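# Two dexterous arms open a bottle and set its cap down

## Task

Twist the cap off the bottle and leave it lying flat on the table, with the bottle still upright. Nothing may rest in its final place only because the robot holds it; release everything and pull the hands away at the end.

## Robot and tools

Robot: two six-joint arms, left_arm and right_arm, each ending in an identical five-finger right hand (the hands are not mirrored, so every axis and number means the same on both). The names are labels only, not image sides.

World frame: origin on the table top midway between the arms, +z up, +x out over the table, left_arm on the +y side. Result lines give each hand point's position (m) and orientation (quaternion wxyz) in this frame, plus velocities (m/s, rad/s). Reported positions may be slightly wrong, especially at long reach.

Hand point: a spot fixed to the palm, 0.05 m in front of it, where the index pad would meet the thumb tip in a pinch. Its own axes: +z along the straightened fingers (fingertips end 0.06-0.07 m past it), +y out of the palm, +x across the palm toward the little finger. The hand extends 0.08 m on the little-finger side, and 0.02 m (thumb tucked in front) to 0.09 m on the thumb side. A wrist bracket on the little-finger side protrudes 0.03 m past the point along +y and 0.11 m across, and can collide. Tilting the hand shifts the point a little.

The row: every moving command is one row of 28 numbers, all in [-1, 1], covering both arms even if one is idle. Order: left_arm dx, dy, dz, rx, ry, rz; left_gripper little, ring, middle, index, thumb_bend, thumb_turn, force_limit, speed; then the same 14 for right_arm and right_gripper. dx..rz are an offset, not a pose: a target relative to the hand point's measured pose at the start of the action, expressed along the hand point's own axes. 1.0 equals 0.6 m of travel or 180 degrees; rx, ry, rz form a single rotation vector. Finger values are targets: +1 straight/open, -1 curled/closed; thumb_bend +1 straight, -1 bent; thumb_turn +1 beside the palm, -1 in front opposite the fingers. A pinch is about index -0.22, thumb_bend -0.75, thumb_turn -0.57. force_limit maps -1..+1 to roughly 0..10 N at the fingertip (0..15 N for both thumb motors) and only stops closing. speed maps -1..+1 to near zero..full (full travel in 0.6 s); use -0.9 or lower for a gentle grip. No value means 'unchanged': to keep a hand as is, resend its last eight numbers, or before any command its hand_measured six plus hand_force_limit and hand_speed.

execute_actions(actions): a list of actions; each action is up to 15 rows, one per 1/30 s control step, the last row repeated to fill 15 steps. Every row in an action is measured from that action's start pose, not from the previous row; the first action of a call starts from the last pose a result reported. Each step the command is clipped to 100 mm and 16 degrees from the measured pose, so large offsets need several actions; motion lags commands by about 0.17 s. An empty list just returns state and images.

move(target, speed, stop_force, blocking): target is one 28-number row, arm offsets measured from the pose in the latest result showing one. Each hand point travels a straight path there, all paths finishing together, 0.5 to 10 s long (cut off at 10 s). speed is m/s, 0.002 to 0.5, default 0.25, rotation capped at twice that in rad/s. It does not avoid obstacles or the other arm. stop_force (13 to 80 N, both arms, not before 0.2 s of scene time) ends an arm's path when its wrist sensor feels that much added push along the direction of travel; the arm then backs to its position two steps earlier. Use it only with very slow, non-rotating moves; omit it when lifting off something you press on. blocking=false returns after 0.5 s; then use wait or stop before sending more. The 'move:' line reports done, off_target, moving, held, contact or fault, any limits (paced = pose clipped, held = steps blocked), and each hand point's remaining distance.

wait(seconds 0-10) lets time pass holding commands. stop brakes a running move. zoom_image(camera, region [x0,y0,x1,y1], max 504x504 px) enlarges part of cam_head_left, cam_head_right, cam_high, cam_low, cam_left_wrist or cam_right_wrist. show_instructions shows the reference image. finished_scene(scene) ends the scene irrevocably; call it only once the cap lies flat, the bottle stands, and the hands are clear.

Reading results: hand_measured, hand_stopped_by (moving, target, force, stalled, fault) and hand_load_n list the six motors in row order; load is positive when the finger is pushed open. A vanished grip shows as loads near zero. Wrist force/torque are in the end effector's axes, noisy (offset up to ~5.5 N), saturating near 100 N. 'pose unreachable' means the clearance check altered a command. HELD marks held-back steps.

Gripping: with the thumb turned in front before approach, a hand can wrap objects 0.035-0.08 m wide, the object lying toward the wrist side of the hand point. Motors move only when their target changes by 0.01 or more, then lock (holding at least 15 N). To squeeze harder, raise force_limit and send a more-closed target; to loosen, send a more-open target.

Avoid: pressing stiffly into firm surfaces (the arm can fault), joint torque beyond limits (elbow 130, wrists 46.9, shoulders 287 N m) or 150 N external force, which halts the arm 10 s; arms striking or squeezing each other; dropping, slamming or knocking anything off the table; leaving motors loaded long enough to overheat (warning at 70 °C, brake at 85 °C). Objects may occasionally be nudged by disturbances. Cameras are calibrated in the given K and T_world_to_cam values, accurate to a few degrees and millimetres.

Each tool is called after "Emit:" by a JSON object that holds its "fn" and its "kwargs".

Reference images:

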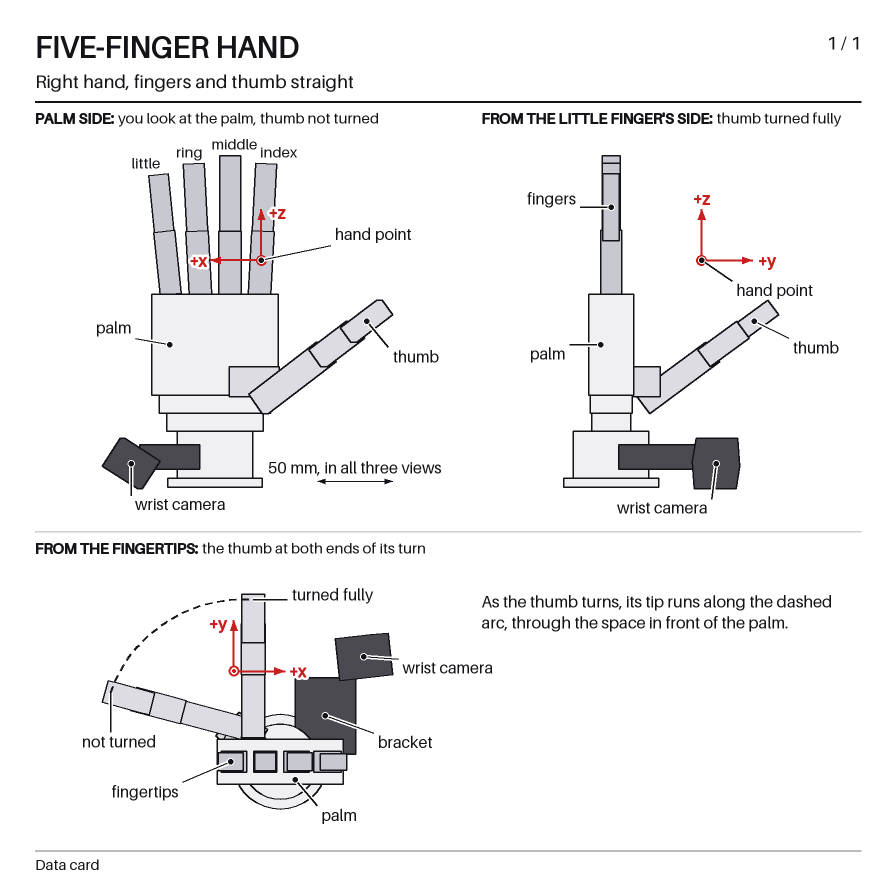

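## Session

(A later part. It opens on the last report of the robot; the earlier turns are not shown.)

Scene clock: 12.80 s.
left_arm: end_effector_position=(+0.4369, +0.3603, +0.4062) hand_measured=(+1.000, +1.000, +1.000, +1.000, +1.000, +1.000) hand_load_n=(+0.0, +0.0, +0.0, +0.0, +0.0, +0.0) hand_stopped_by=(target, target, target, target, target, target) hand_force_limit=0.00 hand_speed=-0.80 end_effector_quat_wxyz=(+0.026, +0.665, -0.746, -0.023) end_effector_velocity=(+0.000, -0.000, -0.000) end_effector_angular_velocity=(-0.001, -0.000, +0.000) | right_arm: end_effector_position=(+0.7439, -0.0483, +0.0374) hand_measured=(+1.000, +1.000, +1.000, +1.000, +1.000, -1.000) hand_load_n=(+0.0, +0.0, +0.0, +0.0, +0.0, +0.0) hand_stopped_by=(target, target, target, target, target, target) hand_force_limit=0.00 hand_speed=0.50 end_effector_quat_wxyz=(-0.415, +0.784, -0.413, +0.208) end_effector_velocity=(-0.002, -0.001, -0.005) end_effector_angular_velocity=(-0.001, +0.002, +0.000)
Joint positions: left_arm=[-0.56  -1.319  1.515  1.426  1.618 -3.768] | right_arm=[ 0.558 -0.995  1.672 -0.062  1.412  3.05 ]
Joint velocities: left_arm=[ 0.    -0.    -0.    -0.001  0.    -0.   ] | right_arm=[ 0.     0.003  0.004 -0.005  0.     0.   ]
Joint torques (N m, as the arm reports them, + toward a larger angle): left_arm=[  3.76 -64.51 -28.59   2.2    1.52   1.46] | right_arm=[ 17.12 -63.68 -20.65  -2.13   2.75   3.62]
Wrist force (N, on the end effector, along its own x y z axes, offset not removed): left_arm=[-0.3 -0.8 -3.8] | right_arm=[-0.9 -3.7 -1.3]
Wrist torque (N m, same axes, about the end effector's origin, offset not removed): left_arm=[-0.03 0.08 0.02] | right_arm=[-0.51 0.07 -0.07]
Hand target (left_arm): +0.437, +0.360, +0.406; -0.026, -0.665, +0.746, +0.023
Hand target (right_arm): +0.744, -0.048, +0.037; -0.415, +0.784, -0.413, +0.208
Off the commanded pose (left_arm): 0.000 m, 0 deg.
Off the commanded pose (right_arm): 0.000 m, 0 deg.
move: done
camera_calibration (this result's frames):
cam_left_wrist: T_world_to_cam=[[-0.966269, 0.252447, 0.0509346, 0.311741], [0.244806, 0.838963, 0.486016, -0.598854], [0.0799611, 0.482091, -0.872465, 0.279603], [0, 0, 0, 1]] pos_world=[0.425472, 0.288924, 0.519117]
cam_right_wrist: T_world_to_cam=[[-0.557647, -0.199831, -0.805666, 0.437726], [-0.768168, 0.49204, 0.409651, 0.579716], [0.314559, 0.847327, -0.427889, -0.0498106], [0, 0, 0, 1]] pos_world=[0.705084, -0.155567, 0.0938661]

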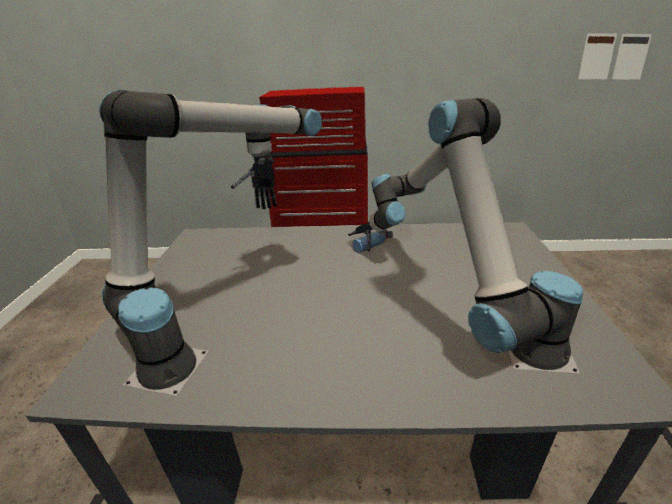

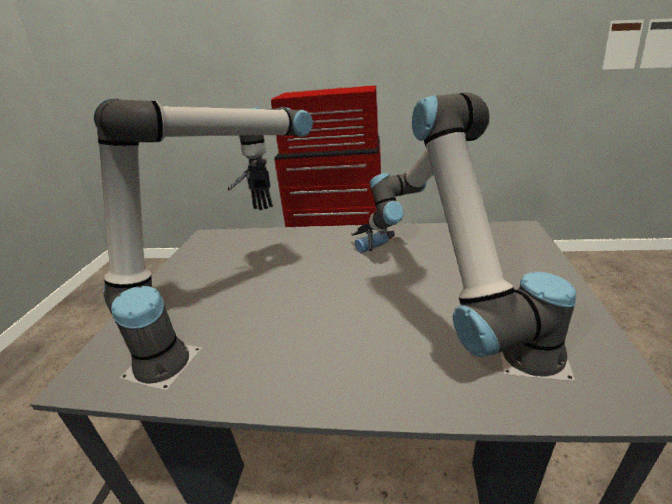

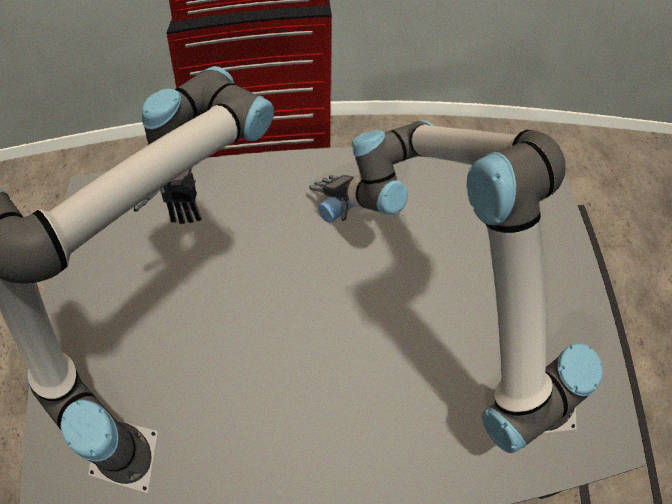

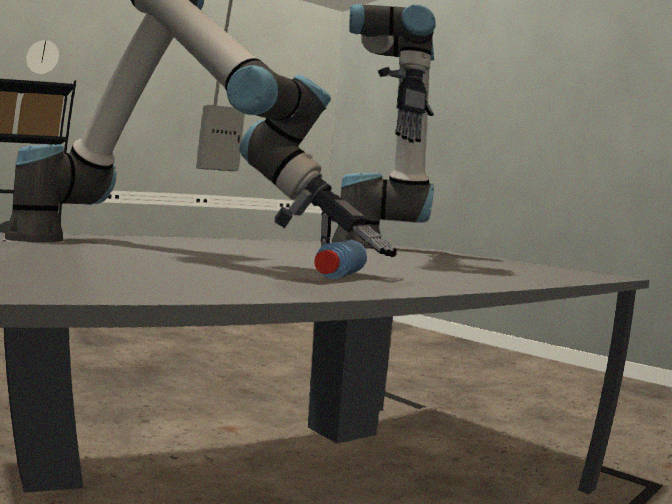

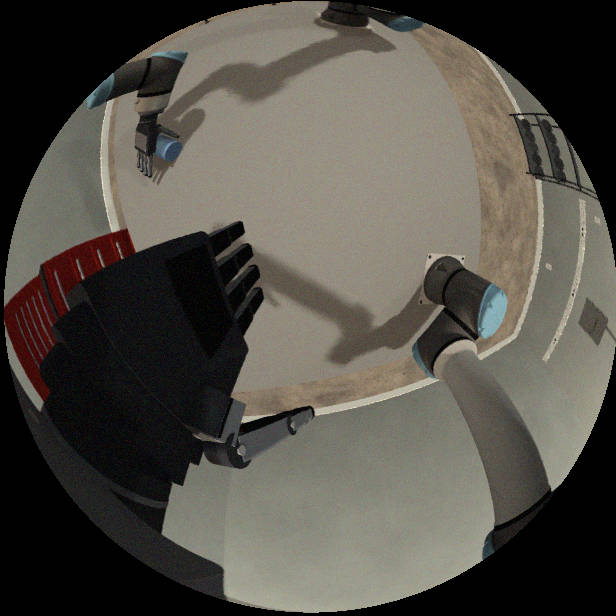

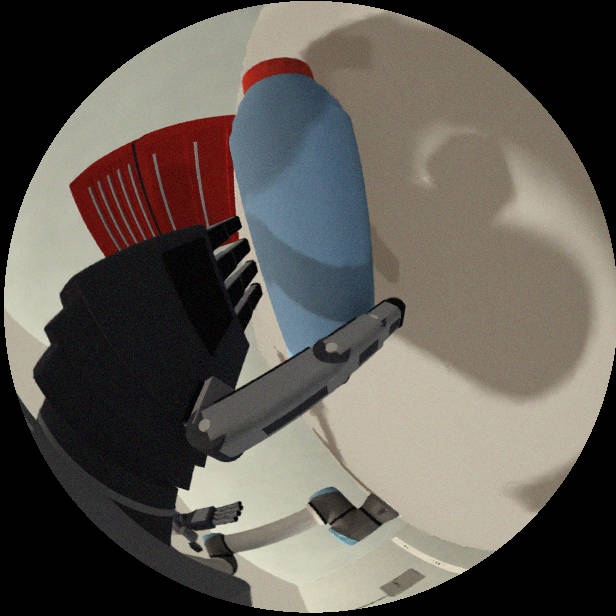

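Good. Close fingers, then thumb.

Emit:
{"fn": "execute_actions", "kwargs": {"actions": [[[0,0,0,0,0,0,1,1,1,1,1,1,0,-0.8, 0,0,0,0,0,0,-1,-1,-1,-1,1,-1,0.8,-0.3]],[[0,0,0,0,0,0,1,1,1,1,1,1,0,-0.8, 0,0,0,0,0,0,-1,-1,-1,-1,1,-1,0.8,-0.3]],[[0,0,0,0,0,0,1,1,1,1,1,1,0,-0.8, 0,0,0,0,0,0,-1,-1,-1,-1,-1,-1,0.8,-0.3]],[[0,0,0,0,0,0,1,1,1,1,1,1,0,-0.8, 0,0,0,0,0,0,-1,-1,-1,-1,-1,-1,0.8,-0.3]],[[0,0,0,0,0,0,1,1,1,1,1,1,0,-0.8, 0,0,0,0,0,0,-1,-1,-1,-1,-1,-1,0.8,-0.3]]]}}

Scene clock: 16.00 s.
left_arm: end_effector_position=(+0.4369, +0.3603, +0.4062) hand_measured=(+1.000, +1.000, +1.000, +1.000, +1.000, +1.000) hand_load_n=(+0.0, +0.0, +0.0, +0.0, +0.0, +0.0) hand_stopped_by=(target, target, target, target, target, target) hand_force_limit=0.00 hand_speed=-0.80 end_effector_quat_wxyz=(+0.026, +0.665, -0.746, -0.023) end_effector_velocity=(+0.000, -0.000, -0.000) end_effector_angular_velocity=(-0.001, -0.001, -0.000) | right_arm: end_effector_position=(+0.7437, -0.0484, +0.0373) hand_measured=(+0.000, +0.044, +0.052, +0.052, +0.976, -1.000) hand_load_n=(+13.0, +7.0, +9.5, +12.5, +12.0, +12.5) hand_stopped_by=(force, force, force, force, force, target) hand_force_limit=0.80 hand_speed=-0.30 end_effector_quat_wxyz=(-0.414, +0.784, -0.413, +0.208) end_effector_velocity=(+0.000, -0.000, -0.000) end_effector_angular_velocity=(-0.000, +0.000, -0.000)
Joint positions: left_arm=[-0.56  -1.319  1.515  1.426  1.618 -3.768] | right_arm=[ 0.558 -0.995  1.672 -0.062  1.412  3.05 ]
Joint velocities: left_arm=[-0.     0.    -0.    -0.001  0.     0.   ] | right_arm=[-0.     0.001 -0.001 -0.    -0.    -0.   ]
Joint torques (N m, as the arm reports them, + toward a larger angle): left_arm=[ -1.7  -64.09 -29.92   2.17   1.79   1.33] | right_arm=[ 14.47 -86.58 -45.23   4.03   2.55   1.76]
Wrist force (N, on the end effector, along its own x y z axes, offset not removed): left_arm=[-0.4 -1.4 -3.7] | right_arm=[-2.6 -1.8 0.6]
Wrist torque (N m, same axes, about the end effector's origin, offset not removed): left_arm=[-0.17 0.11 0.00] | right_arm=[-0.55 0.47 -0.06]
Hand target (left_arm): +0.437, +0.360, +0.406; -0.026, -0.665, +0.746, +0.023
Hand target (right_arm): +0.744, -0.048, +0.037; -0.414, +0.784, -0.413, +0.208
Off the commanded pose (left_arm): 0.000 m, 0 deg.
Off the commanded pose (right_arm): 0.000 m, 0 deg.
Step readings (end_effector_position; steps 1 to 15: 1st action; 16 to 30: 2nd action; 31 to 45: 3rd action; 46 to 60: 4th action; 61 to 75: 5th action):
0: left_arm (+0.4369, +0.3603, +0.4062) | right_arm (+0.7438, -0.0483, +0.0370)
1: left_arm (+0.4369, +0.3603, +0.4062) | right_arm (+0.7438, -0.0483, +0.0370)
2: left_arm (+0.4369, +0.3603, +0.4062) | right_arm (+0.7438, -0.0483, +0.0370)
4: left_arm (+0.4369, +0.3603, +0.4062) | right_arm (+0.7438, -0.0483, +0.0370)
8: left_arm (+0.4369, +0.3603, +0.4062) | right_arm (+0.7438, -0.0483, +0.0372)
15: left_arm (+0.4369, +0.3603, +0.4062) | right_arm (+0.7437, -0.0484, +0.0372)
16: left_arm (+0.4369, +0.3603, +0.4062) | right_arm (+0.7437, -0.0484, +0.0373)
17: left_arm (+0.4369, +0.3603, +0.4062) | right_arm (+0.7437, -0.0484, +0.0373)
19: left_arm (+0.4369, +0.3603, +0.4062) | right_arm (+0.7437, -0.0484, +0.0373)
23: left_arm (+0.4369, +0.3603, +0.4062) | right_arm (+0.7437, -0.0484, +0.0373)
30: left_arm (+0.4369, +0.3603, +0.4062) | right_arm (+0.7437, -0.0484, +0.0373)
31: left_arm (+0.4369, +0.3603, +0.4062) | right_arm (+0.7437, -0.0484, +0.0373)
32: left_arm (+0.4369, +0.3603, +0.4062) | right_arm (+0.7437, -0.0484, +0.0373)
34: left_arm (+0.4369, +0.3603, +0.4062) | right_arm (+0.7437, -0.0484, +0.0373)
38: left_arm (+0.4369, +0.3603, +0.4062) | right_arm (+0.7437, -0.0484, +0.0373)
45: left_arm (+0.4369, +0.3603, +0.4062) | right_arm (+0.7437, -0.0484, +0.0373)
46: left_arm (+0.4369, +0.3603, +0.4062) | right_arm (+0.7437, -0.0484, +0.0373)
47: left_arm (+0.4369, +0.3603, +0.4062) | right_arm (+0.7437, -0.0484, +0.0373)
49: left_arm (+0.4369, +0.3603, +0.4062) | right_arm (+0.7437, -0.0484, +0.0373)
53: left_arm (+0.4369, +0.3603, +0.4062) | right_arm (+0.7437, -0.0484, +0.0373)
60: left_arm (+0.4369, +0.3603, +0.4062) | right_arm (+0.7437, -0.0484, +0.0373)
61: left_arm (+0.4369, +0.3603, +0.4062) | right_arm (+0.7437, -0.0484, +0.0373)
62: left_arm (+0.4369, +0.3603, +0.4062) | right_arm (+0.7437, -0.0484, +0.0373)
64: left_arm (+0.4369, +0.3603, +0.4062) | right_arm (+0.7437, -0.0484, +0.0373)
68: left_arm (+0.4369, +0.3603, +0.4062) | right_arm (+0.7437, -0.0484, +0.0373)
75: end_effector_position above
camera_calibration (this result's frames):
cam_left_wrist: T_world_to_cam=[[-0.966269, 0.252447, 0.0509346, 0.311741], [0.244806, 0.838963, 0.486016, -0.598854], [0.0799611, 0.482091, -0.872465, 0.279602], [0, 0, 0, 1]] pos_world=[0.425471, 0.288924, 0.519117]
cam_right_wrist: T_world_to_cam=[[-0.557807, -0.199897, -0.805539, 0.437649], [-0.768086, 0.492077, 0.409761, 0.579625], [0.314477, 0.84729, -0.428022, -0.0497242], [0, 0, 0, 1]] pos_world=[0.704962, -0.155605, 0.0937518]

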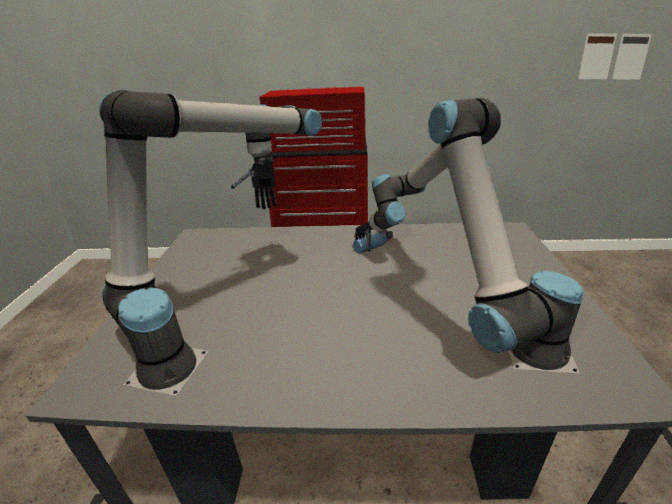

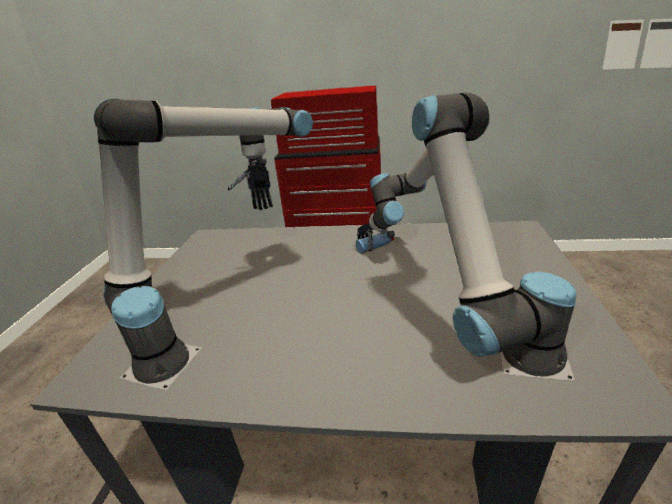

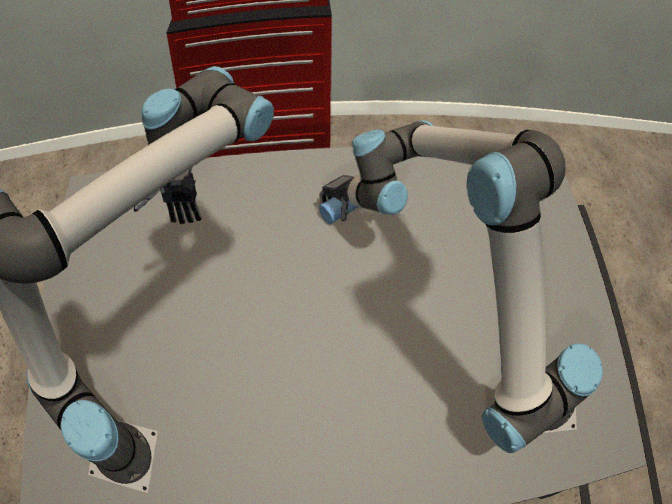

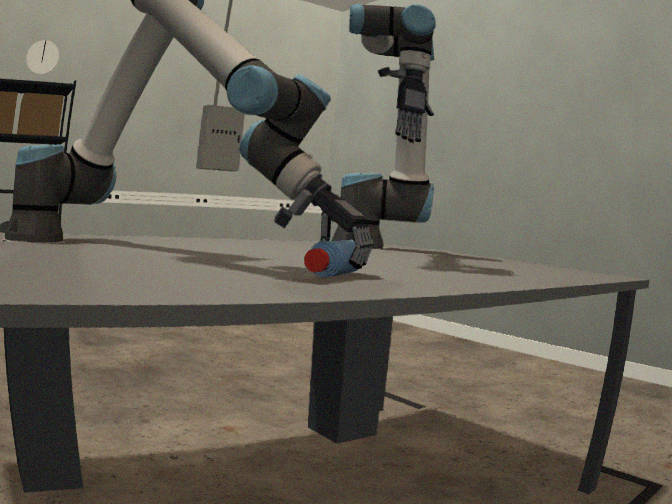

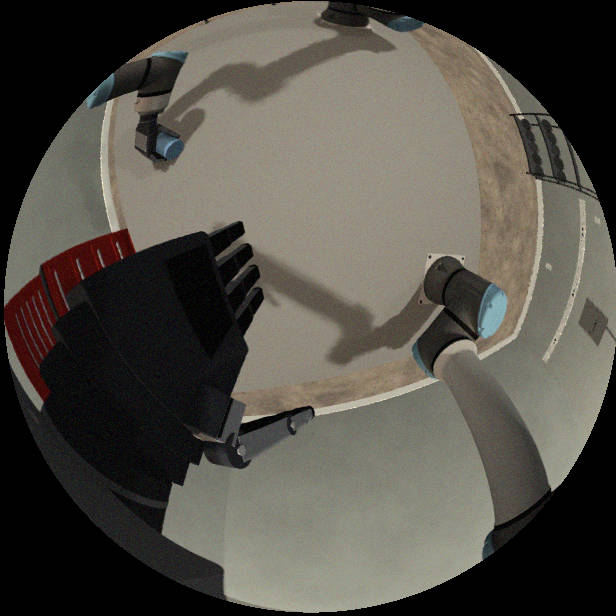

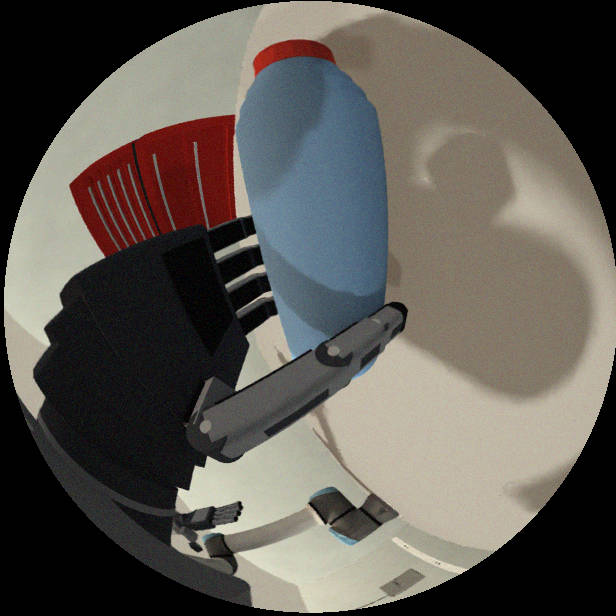

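Emit:
{"fn": "move", "kwargs": {"target": [0,0,0,0,0,0,1,1,1,1,1,1,0,-0.8, -0.06,-0.137,-0.095,0,0,0,-1,-1,-1,-1,-1,-1,0.8,-0.3], "speed": 0.1}}

Emit:
{"fn": "move", "kwargs": {"target": [0,0,0,0,0,0,1,1,1,1,1,1,0,-0.8, -0.127,0.013,-0.307,0,0.285,-0.41,-1,-1,-1,-1,-1,-1,0.8,-0.3], "speed": 0.2}}

Scene clock: 18.43 s.
left_arm: end_effector_position=(+0.4369, +0.3603, +0.4062) hand_measured=(+1.000, +1.000, +1.000, +1.000, +1.000, +1.000) hand_load_n=(+0.0, +0.0, +0.0, +0.0, +0.0, +0.0) hand_stopped_by=(target, target, target, target, target, target) hand_force_limit=0.00 hand_speed=-0.80 end_effector_quat_wxyz=(+0.026, +0.665, -0.746, -0.023) end_effector_velocity=(-0.000, -0.000, -0.000) end_effector_angular_velocity=(+0.000, +0.001, -0.000) | right_arm: end_effector_position=(+0.7239, -0.0202, +0.1376) hand_measured=(+0.000, +0.044, +0.052, +0.052, +0.976, -1.000) hand_load_n=(+13.0, +7.0, +9.5, +12.5, +12.0, +12.5) hand_stopped_by=(force, force, force, force, force, target) hand_force_limit=0.80 hand_speed=-0.30 end_effector_quat_wxyz=(-0.414, +0.784, -0.413, +0.208) end_effector_velocity=(-0.000, +0.001, +0.003) end_effector_angular_velocity=(+0.000, -0.001, +0.001)
Joint positions: left_arm=[-0.56  -1.319  1.515  1.426  1.618 -3.768] | right_arm=[ 0.606 -1.085  1.608  0.088  1.451  3.077]
Joint velocities: left_arm=[-0.  0.  0.  0.  0. -0.] | right_arm=[ 0.001 -0.002 -0.002  0.003  0.     0.   ]
Joint torques (N m, as the arm reports them, + toward a larger angle): left_arm=[ -0.43 -64.53 -29.62   2.02   1.64   1.47] | right_arm=[ 20.37 -87.01 -51.23   4.28   3.16   3.55]
Wrist force (N, on the end effector, along its own x y z axes, offset not removed): left_arm=[-0.9 -0.8 -2.9] | right_arm=[-2.3 -5.8 -2.0]
Wrist torque (N m, same axes, about the end effector's origin, offset not removed): left_arm=[-0.13 0.28 0.00] | right_arm=[-0.80 0.33 -0.34]
Hand target (left_arm): +0.437, +0.360, +0.406; -0.026, -0.665, +0.746, +0.023
Hand target (right_arm): +0.724, -0.020, +0.138; -0.414, +0.784, -0.413, +0.208
Off the commanded pose (left_arm): 0.000 m, 0 deg.
Off the commanded pose (right_arm): 0.000 m, 0 deg.
move: done
camera_calibration (this result's frames):
cam_left_wrist: T_world_to_cam=[[-0.966269, 0.252448, 0.0509344, 0.311741], [0.244807, 0.838963, 0.486015, -0.598854], [0.0799613, 0.482091, -0.872465, 0.279603], [0, 0, 0, 1]] pos_world=[0.425471, 0.288924, 0.519117]
cam_right_wrist: T_world_to_cam=[[-0.557778, -0.199927, -0.805551, 0.513015], [-0.768102, 0.492088, 0.409718, 0.509486], [0.314488, 0.847277, -0.428041, -0.024407], [0, 0, 0, 1]] pos_world=[0.685162, -0.127467, 0.194067]

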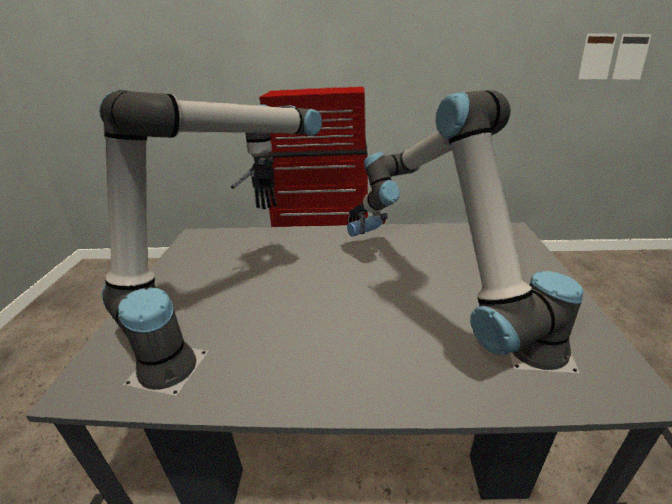

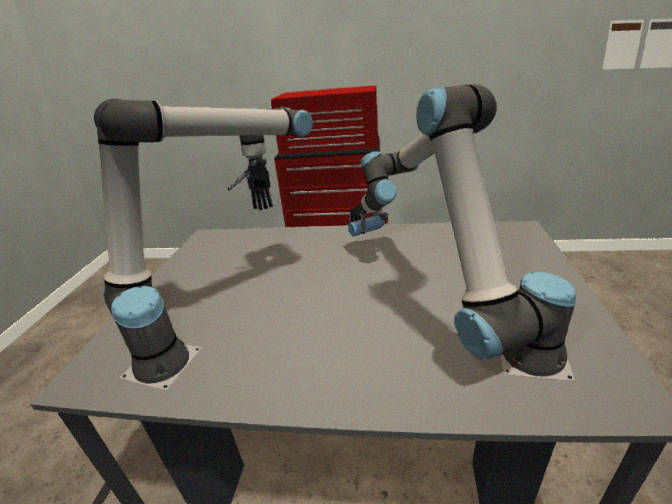

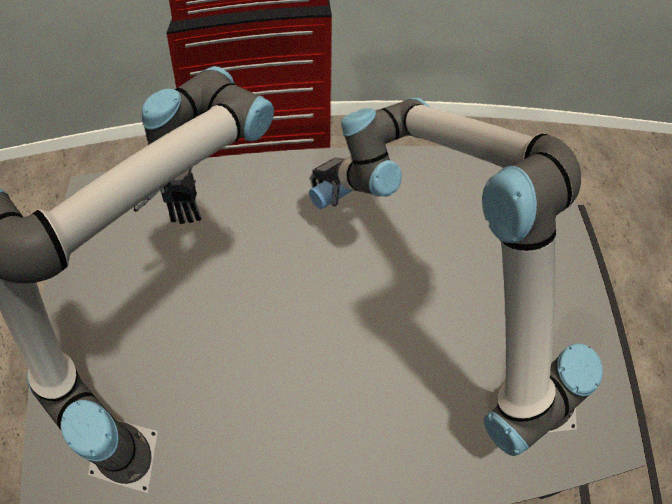

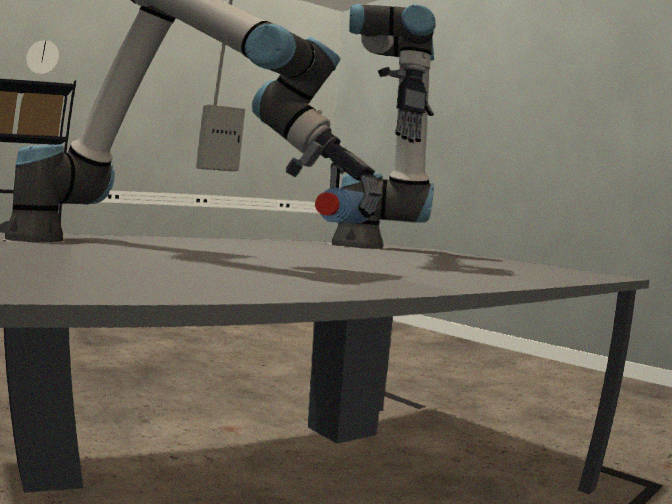

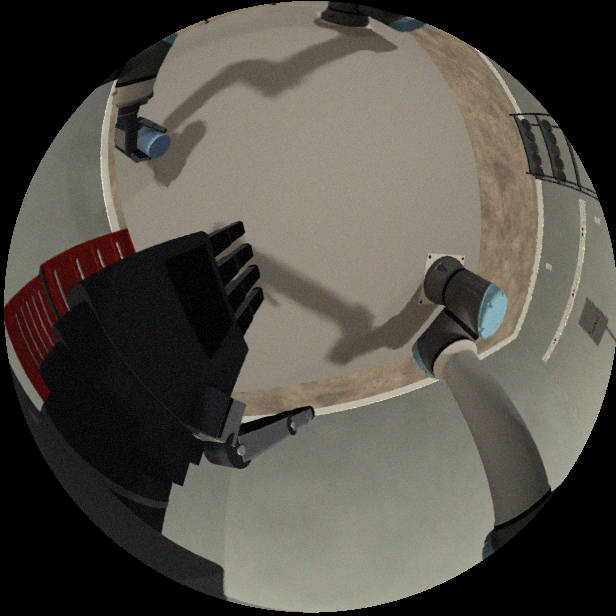

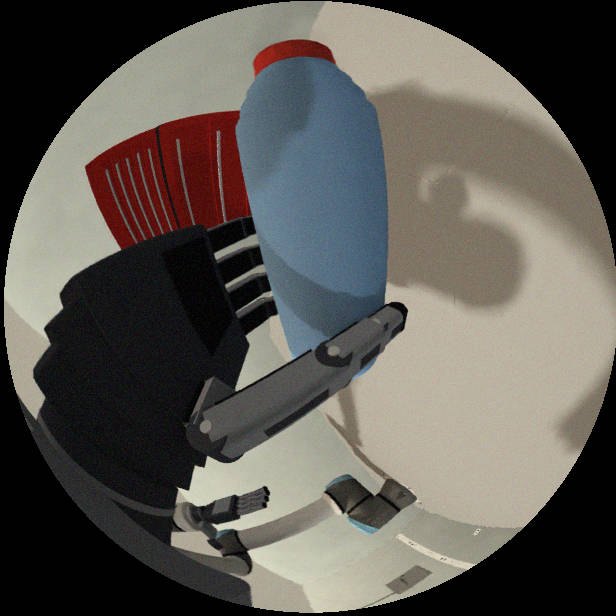

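Scene clock: 22.93 s.
left_arm: end_effector_position=(+0.4369, +0.3603, +0.4062) hand_measured=(+1.000, +1.000, +1.000, +1.000, +1.000, +1.000) hand_load_n=(+0.0, +0.0, +0.0, +0.0, +0.0, +0.0) hand_stopped_by=(target, target, target, target, target, target) hand_force_limit=0.00 hand_speed=-0.80 end_effector_quat_wxyz=(+0.026, +0.665, -0.746, -0.023) end_effector_velocity=(-0.000, +0.000, +0.000) end_effector_angular_velocity=(+0.001, +0.001, +0.000) | right_arm: end_effector_position=(+0.5534, -0.0479, +0.2370) hand_measured=(+0.000, +0.044, +0.052, +0.052, +0.976, -1.000) hand_load_n=(+12.5, +6.5, +9.5, +12.5, +12.0, +13.0) hand_stopped_by=(force, force, force, force, force, target) hand_force_limit=0.80 hand_speed=-0.30 end_effector_quat_wxyz=(-0.006, +0.711, -0.005, +0.703) end_effector_velocity=(-0.001, +0.000, -0.000) end_effector_angular_velocity=(-0.011, -0.012, +0.002)
Joint positions: left_arm=[-0.56  -1.319  1.515  1.426  1.618 -3.768] | right_arm=[ 1.08  -1.191  1.869 -0.66   2.517  1.601]
Joint velocities: left_arm=[0.    0.    0.    0.001 0.    0.   ] | right_arm=[ 0.001  0.001  0.008 -0.03  -0.    -0.028]
Joint torques (N m, as the arm reports them, + toward a larger angle): left_arm=[ -2.41 -64.51 -29.51   2.19   1.61   1.57] | right_arm=[ 21.11 -77.62 -25.01  -4.12   1.34  -4.69]
Wrist force (N, on the end effector, along its own x y z axes, offset not removed): left_arm=[-1.4 0.3 -2.8] | right_arm=[2.7 2.2 2.9]
Wrist torque (N m, same axes, about the end effector's origin, offset not removed): left_arm=[0.00 0.24 -0.06] | right_arm=[0.03 -0.33 0.29]
Hand target (left_arm): +0.437, +0.360, +0.406; -0.026, -0.665, +0.746, +0.023
Hand target (right_arm): +0.553, -0.048, +0.237; -0.006, +0.710, -0.005, +0.704
Off the commanded pose (left_arm): 0.000 m, 0 deg.
Off the commanded pose (right_arm): 0.000 m, 0 deg.
move: done
camera_calibration (this result's frames):
cam_left_wrist: T_world_to_cam=[[-0.966269, 0.252448, 0.0509345, 0.311741], [0.244807, 0.838963, 0.486015, -0.598854], [0.0799612, 0.482091, -0.872465, 0.279603], [0, 0, 0, 1]] pos_world=[0.425471, 0.288924, 0.519117]
cam_right_wrist: T_world_to_cam=[[-0.00997045, -0.987325, -0.158395, -0.00178244], [-0.521162, 0.140319, -0.841844, 0.494502], [0.853399, 0.0741562, -0.515956, -0.219254], [0, 0, 0, 1]] pos_world=[0.444809, -0.0548887, 0.302885]

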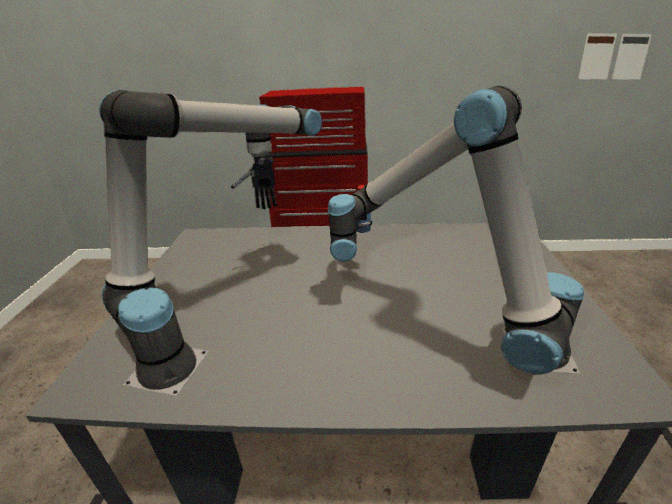

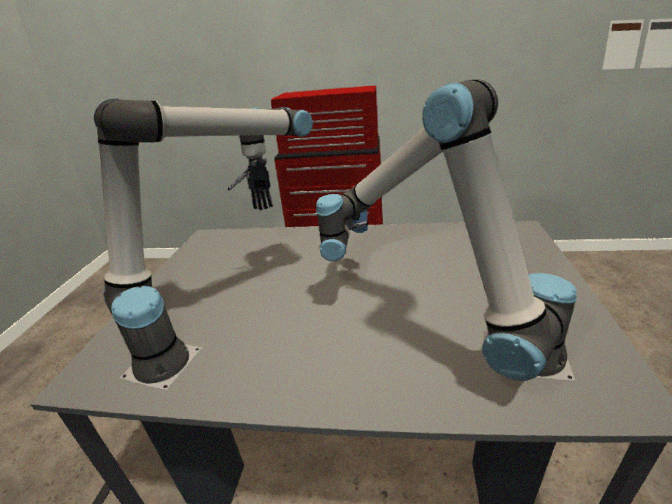

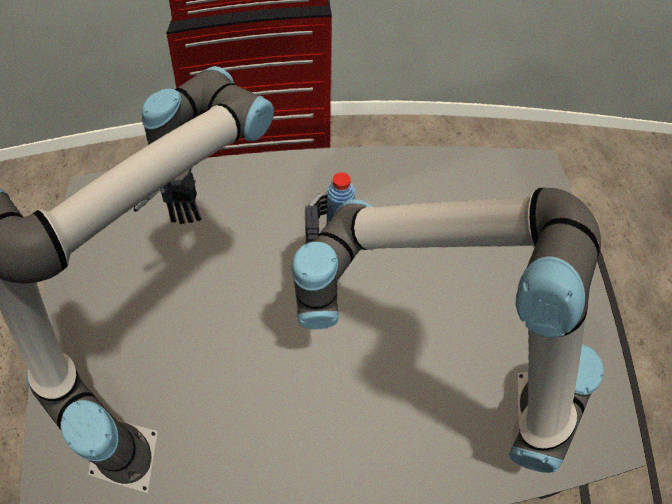

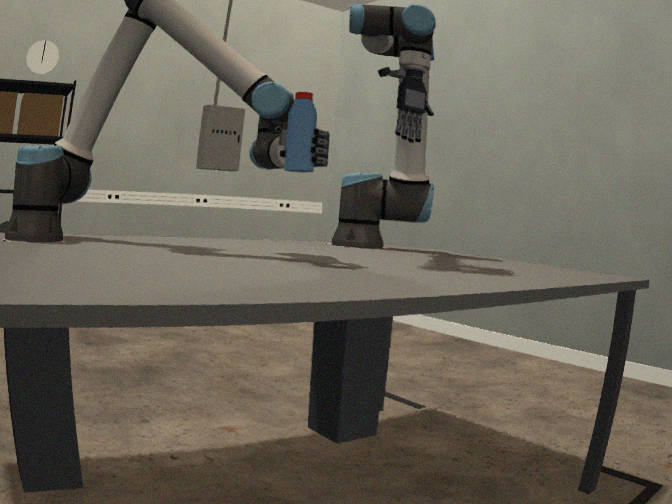

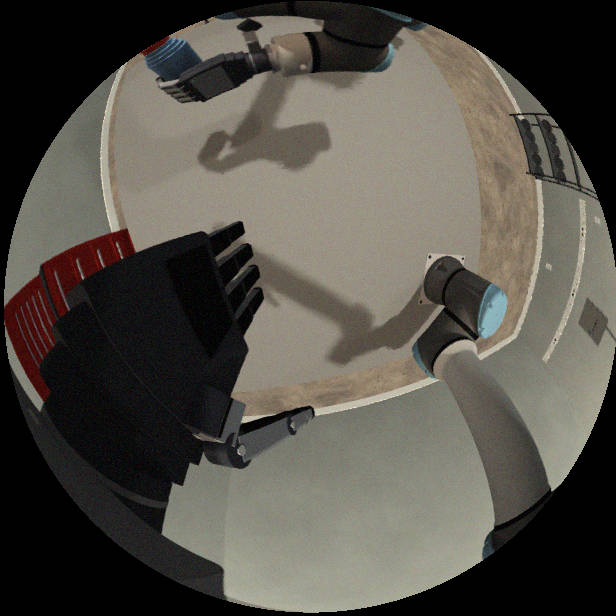

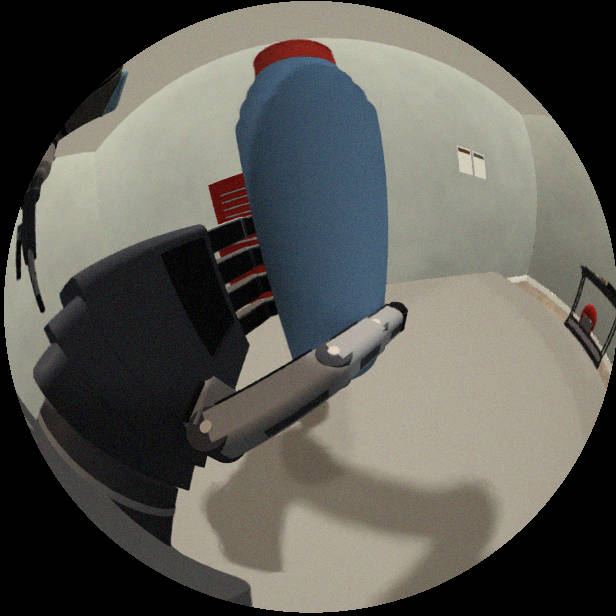

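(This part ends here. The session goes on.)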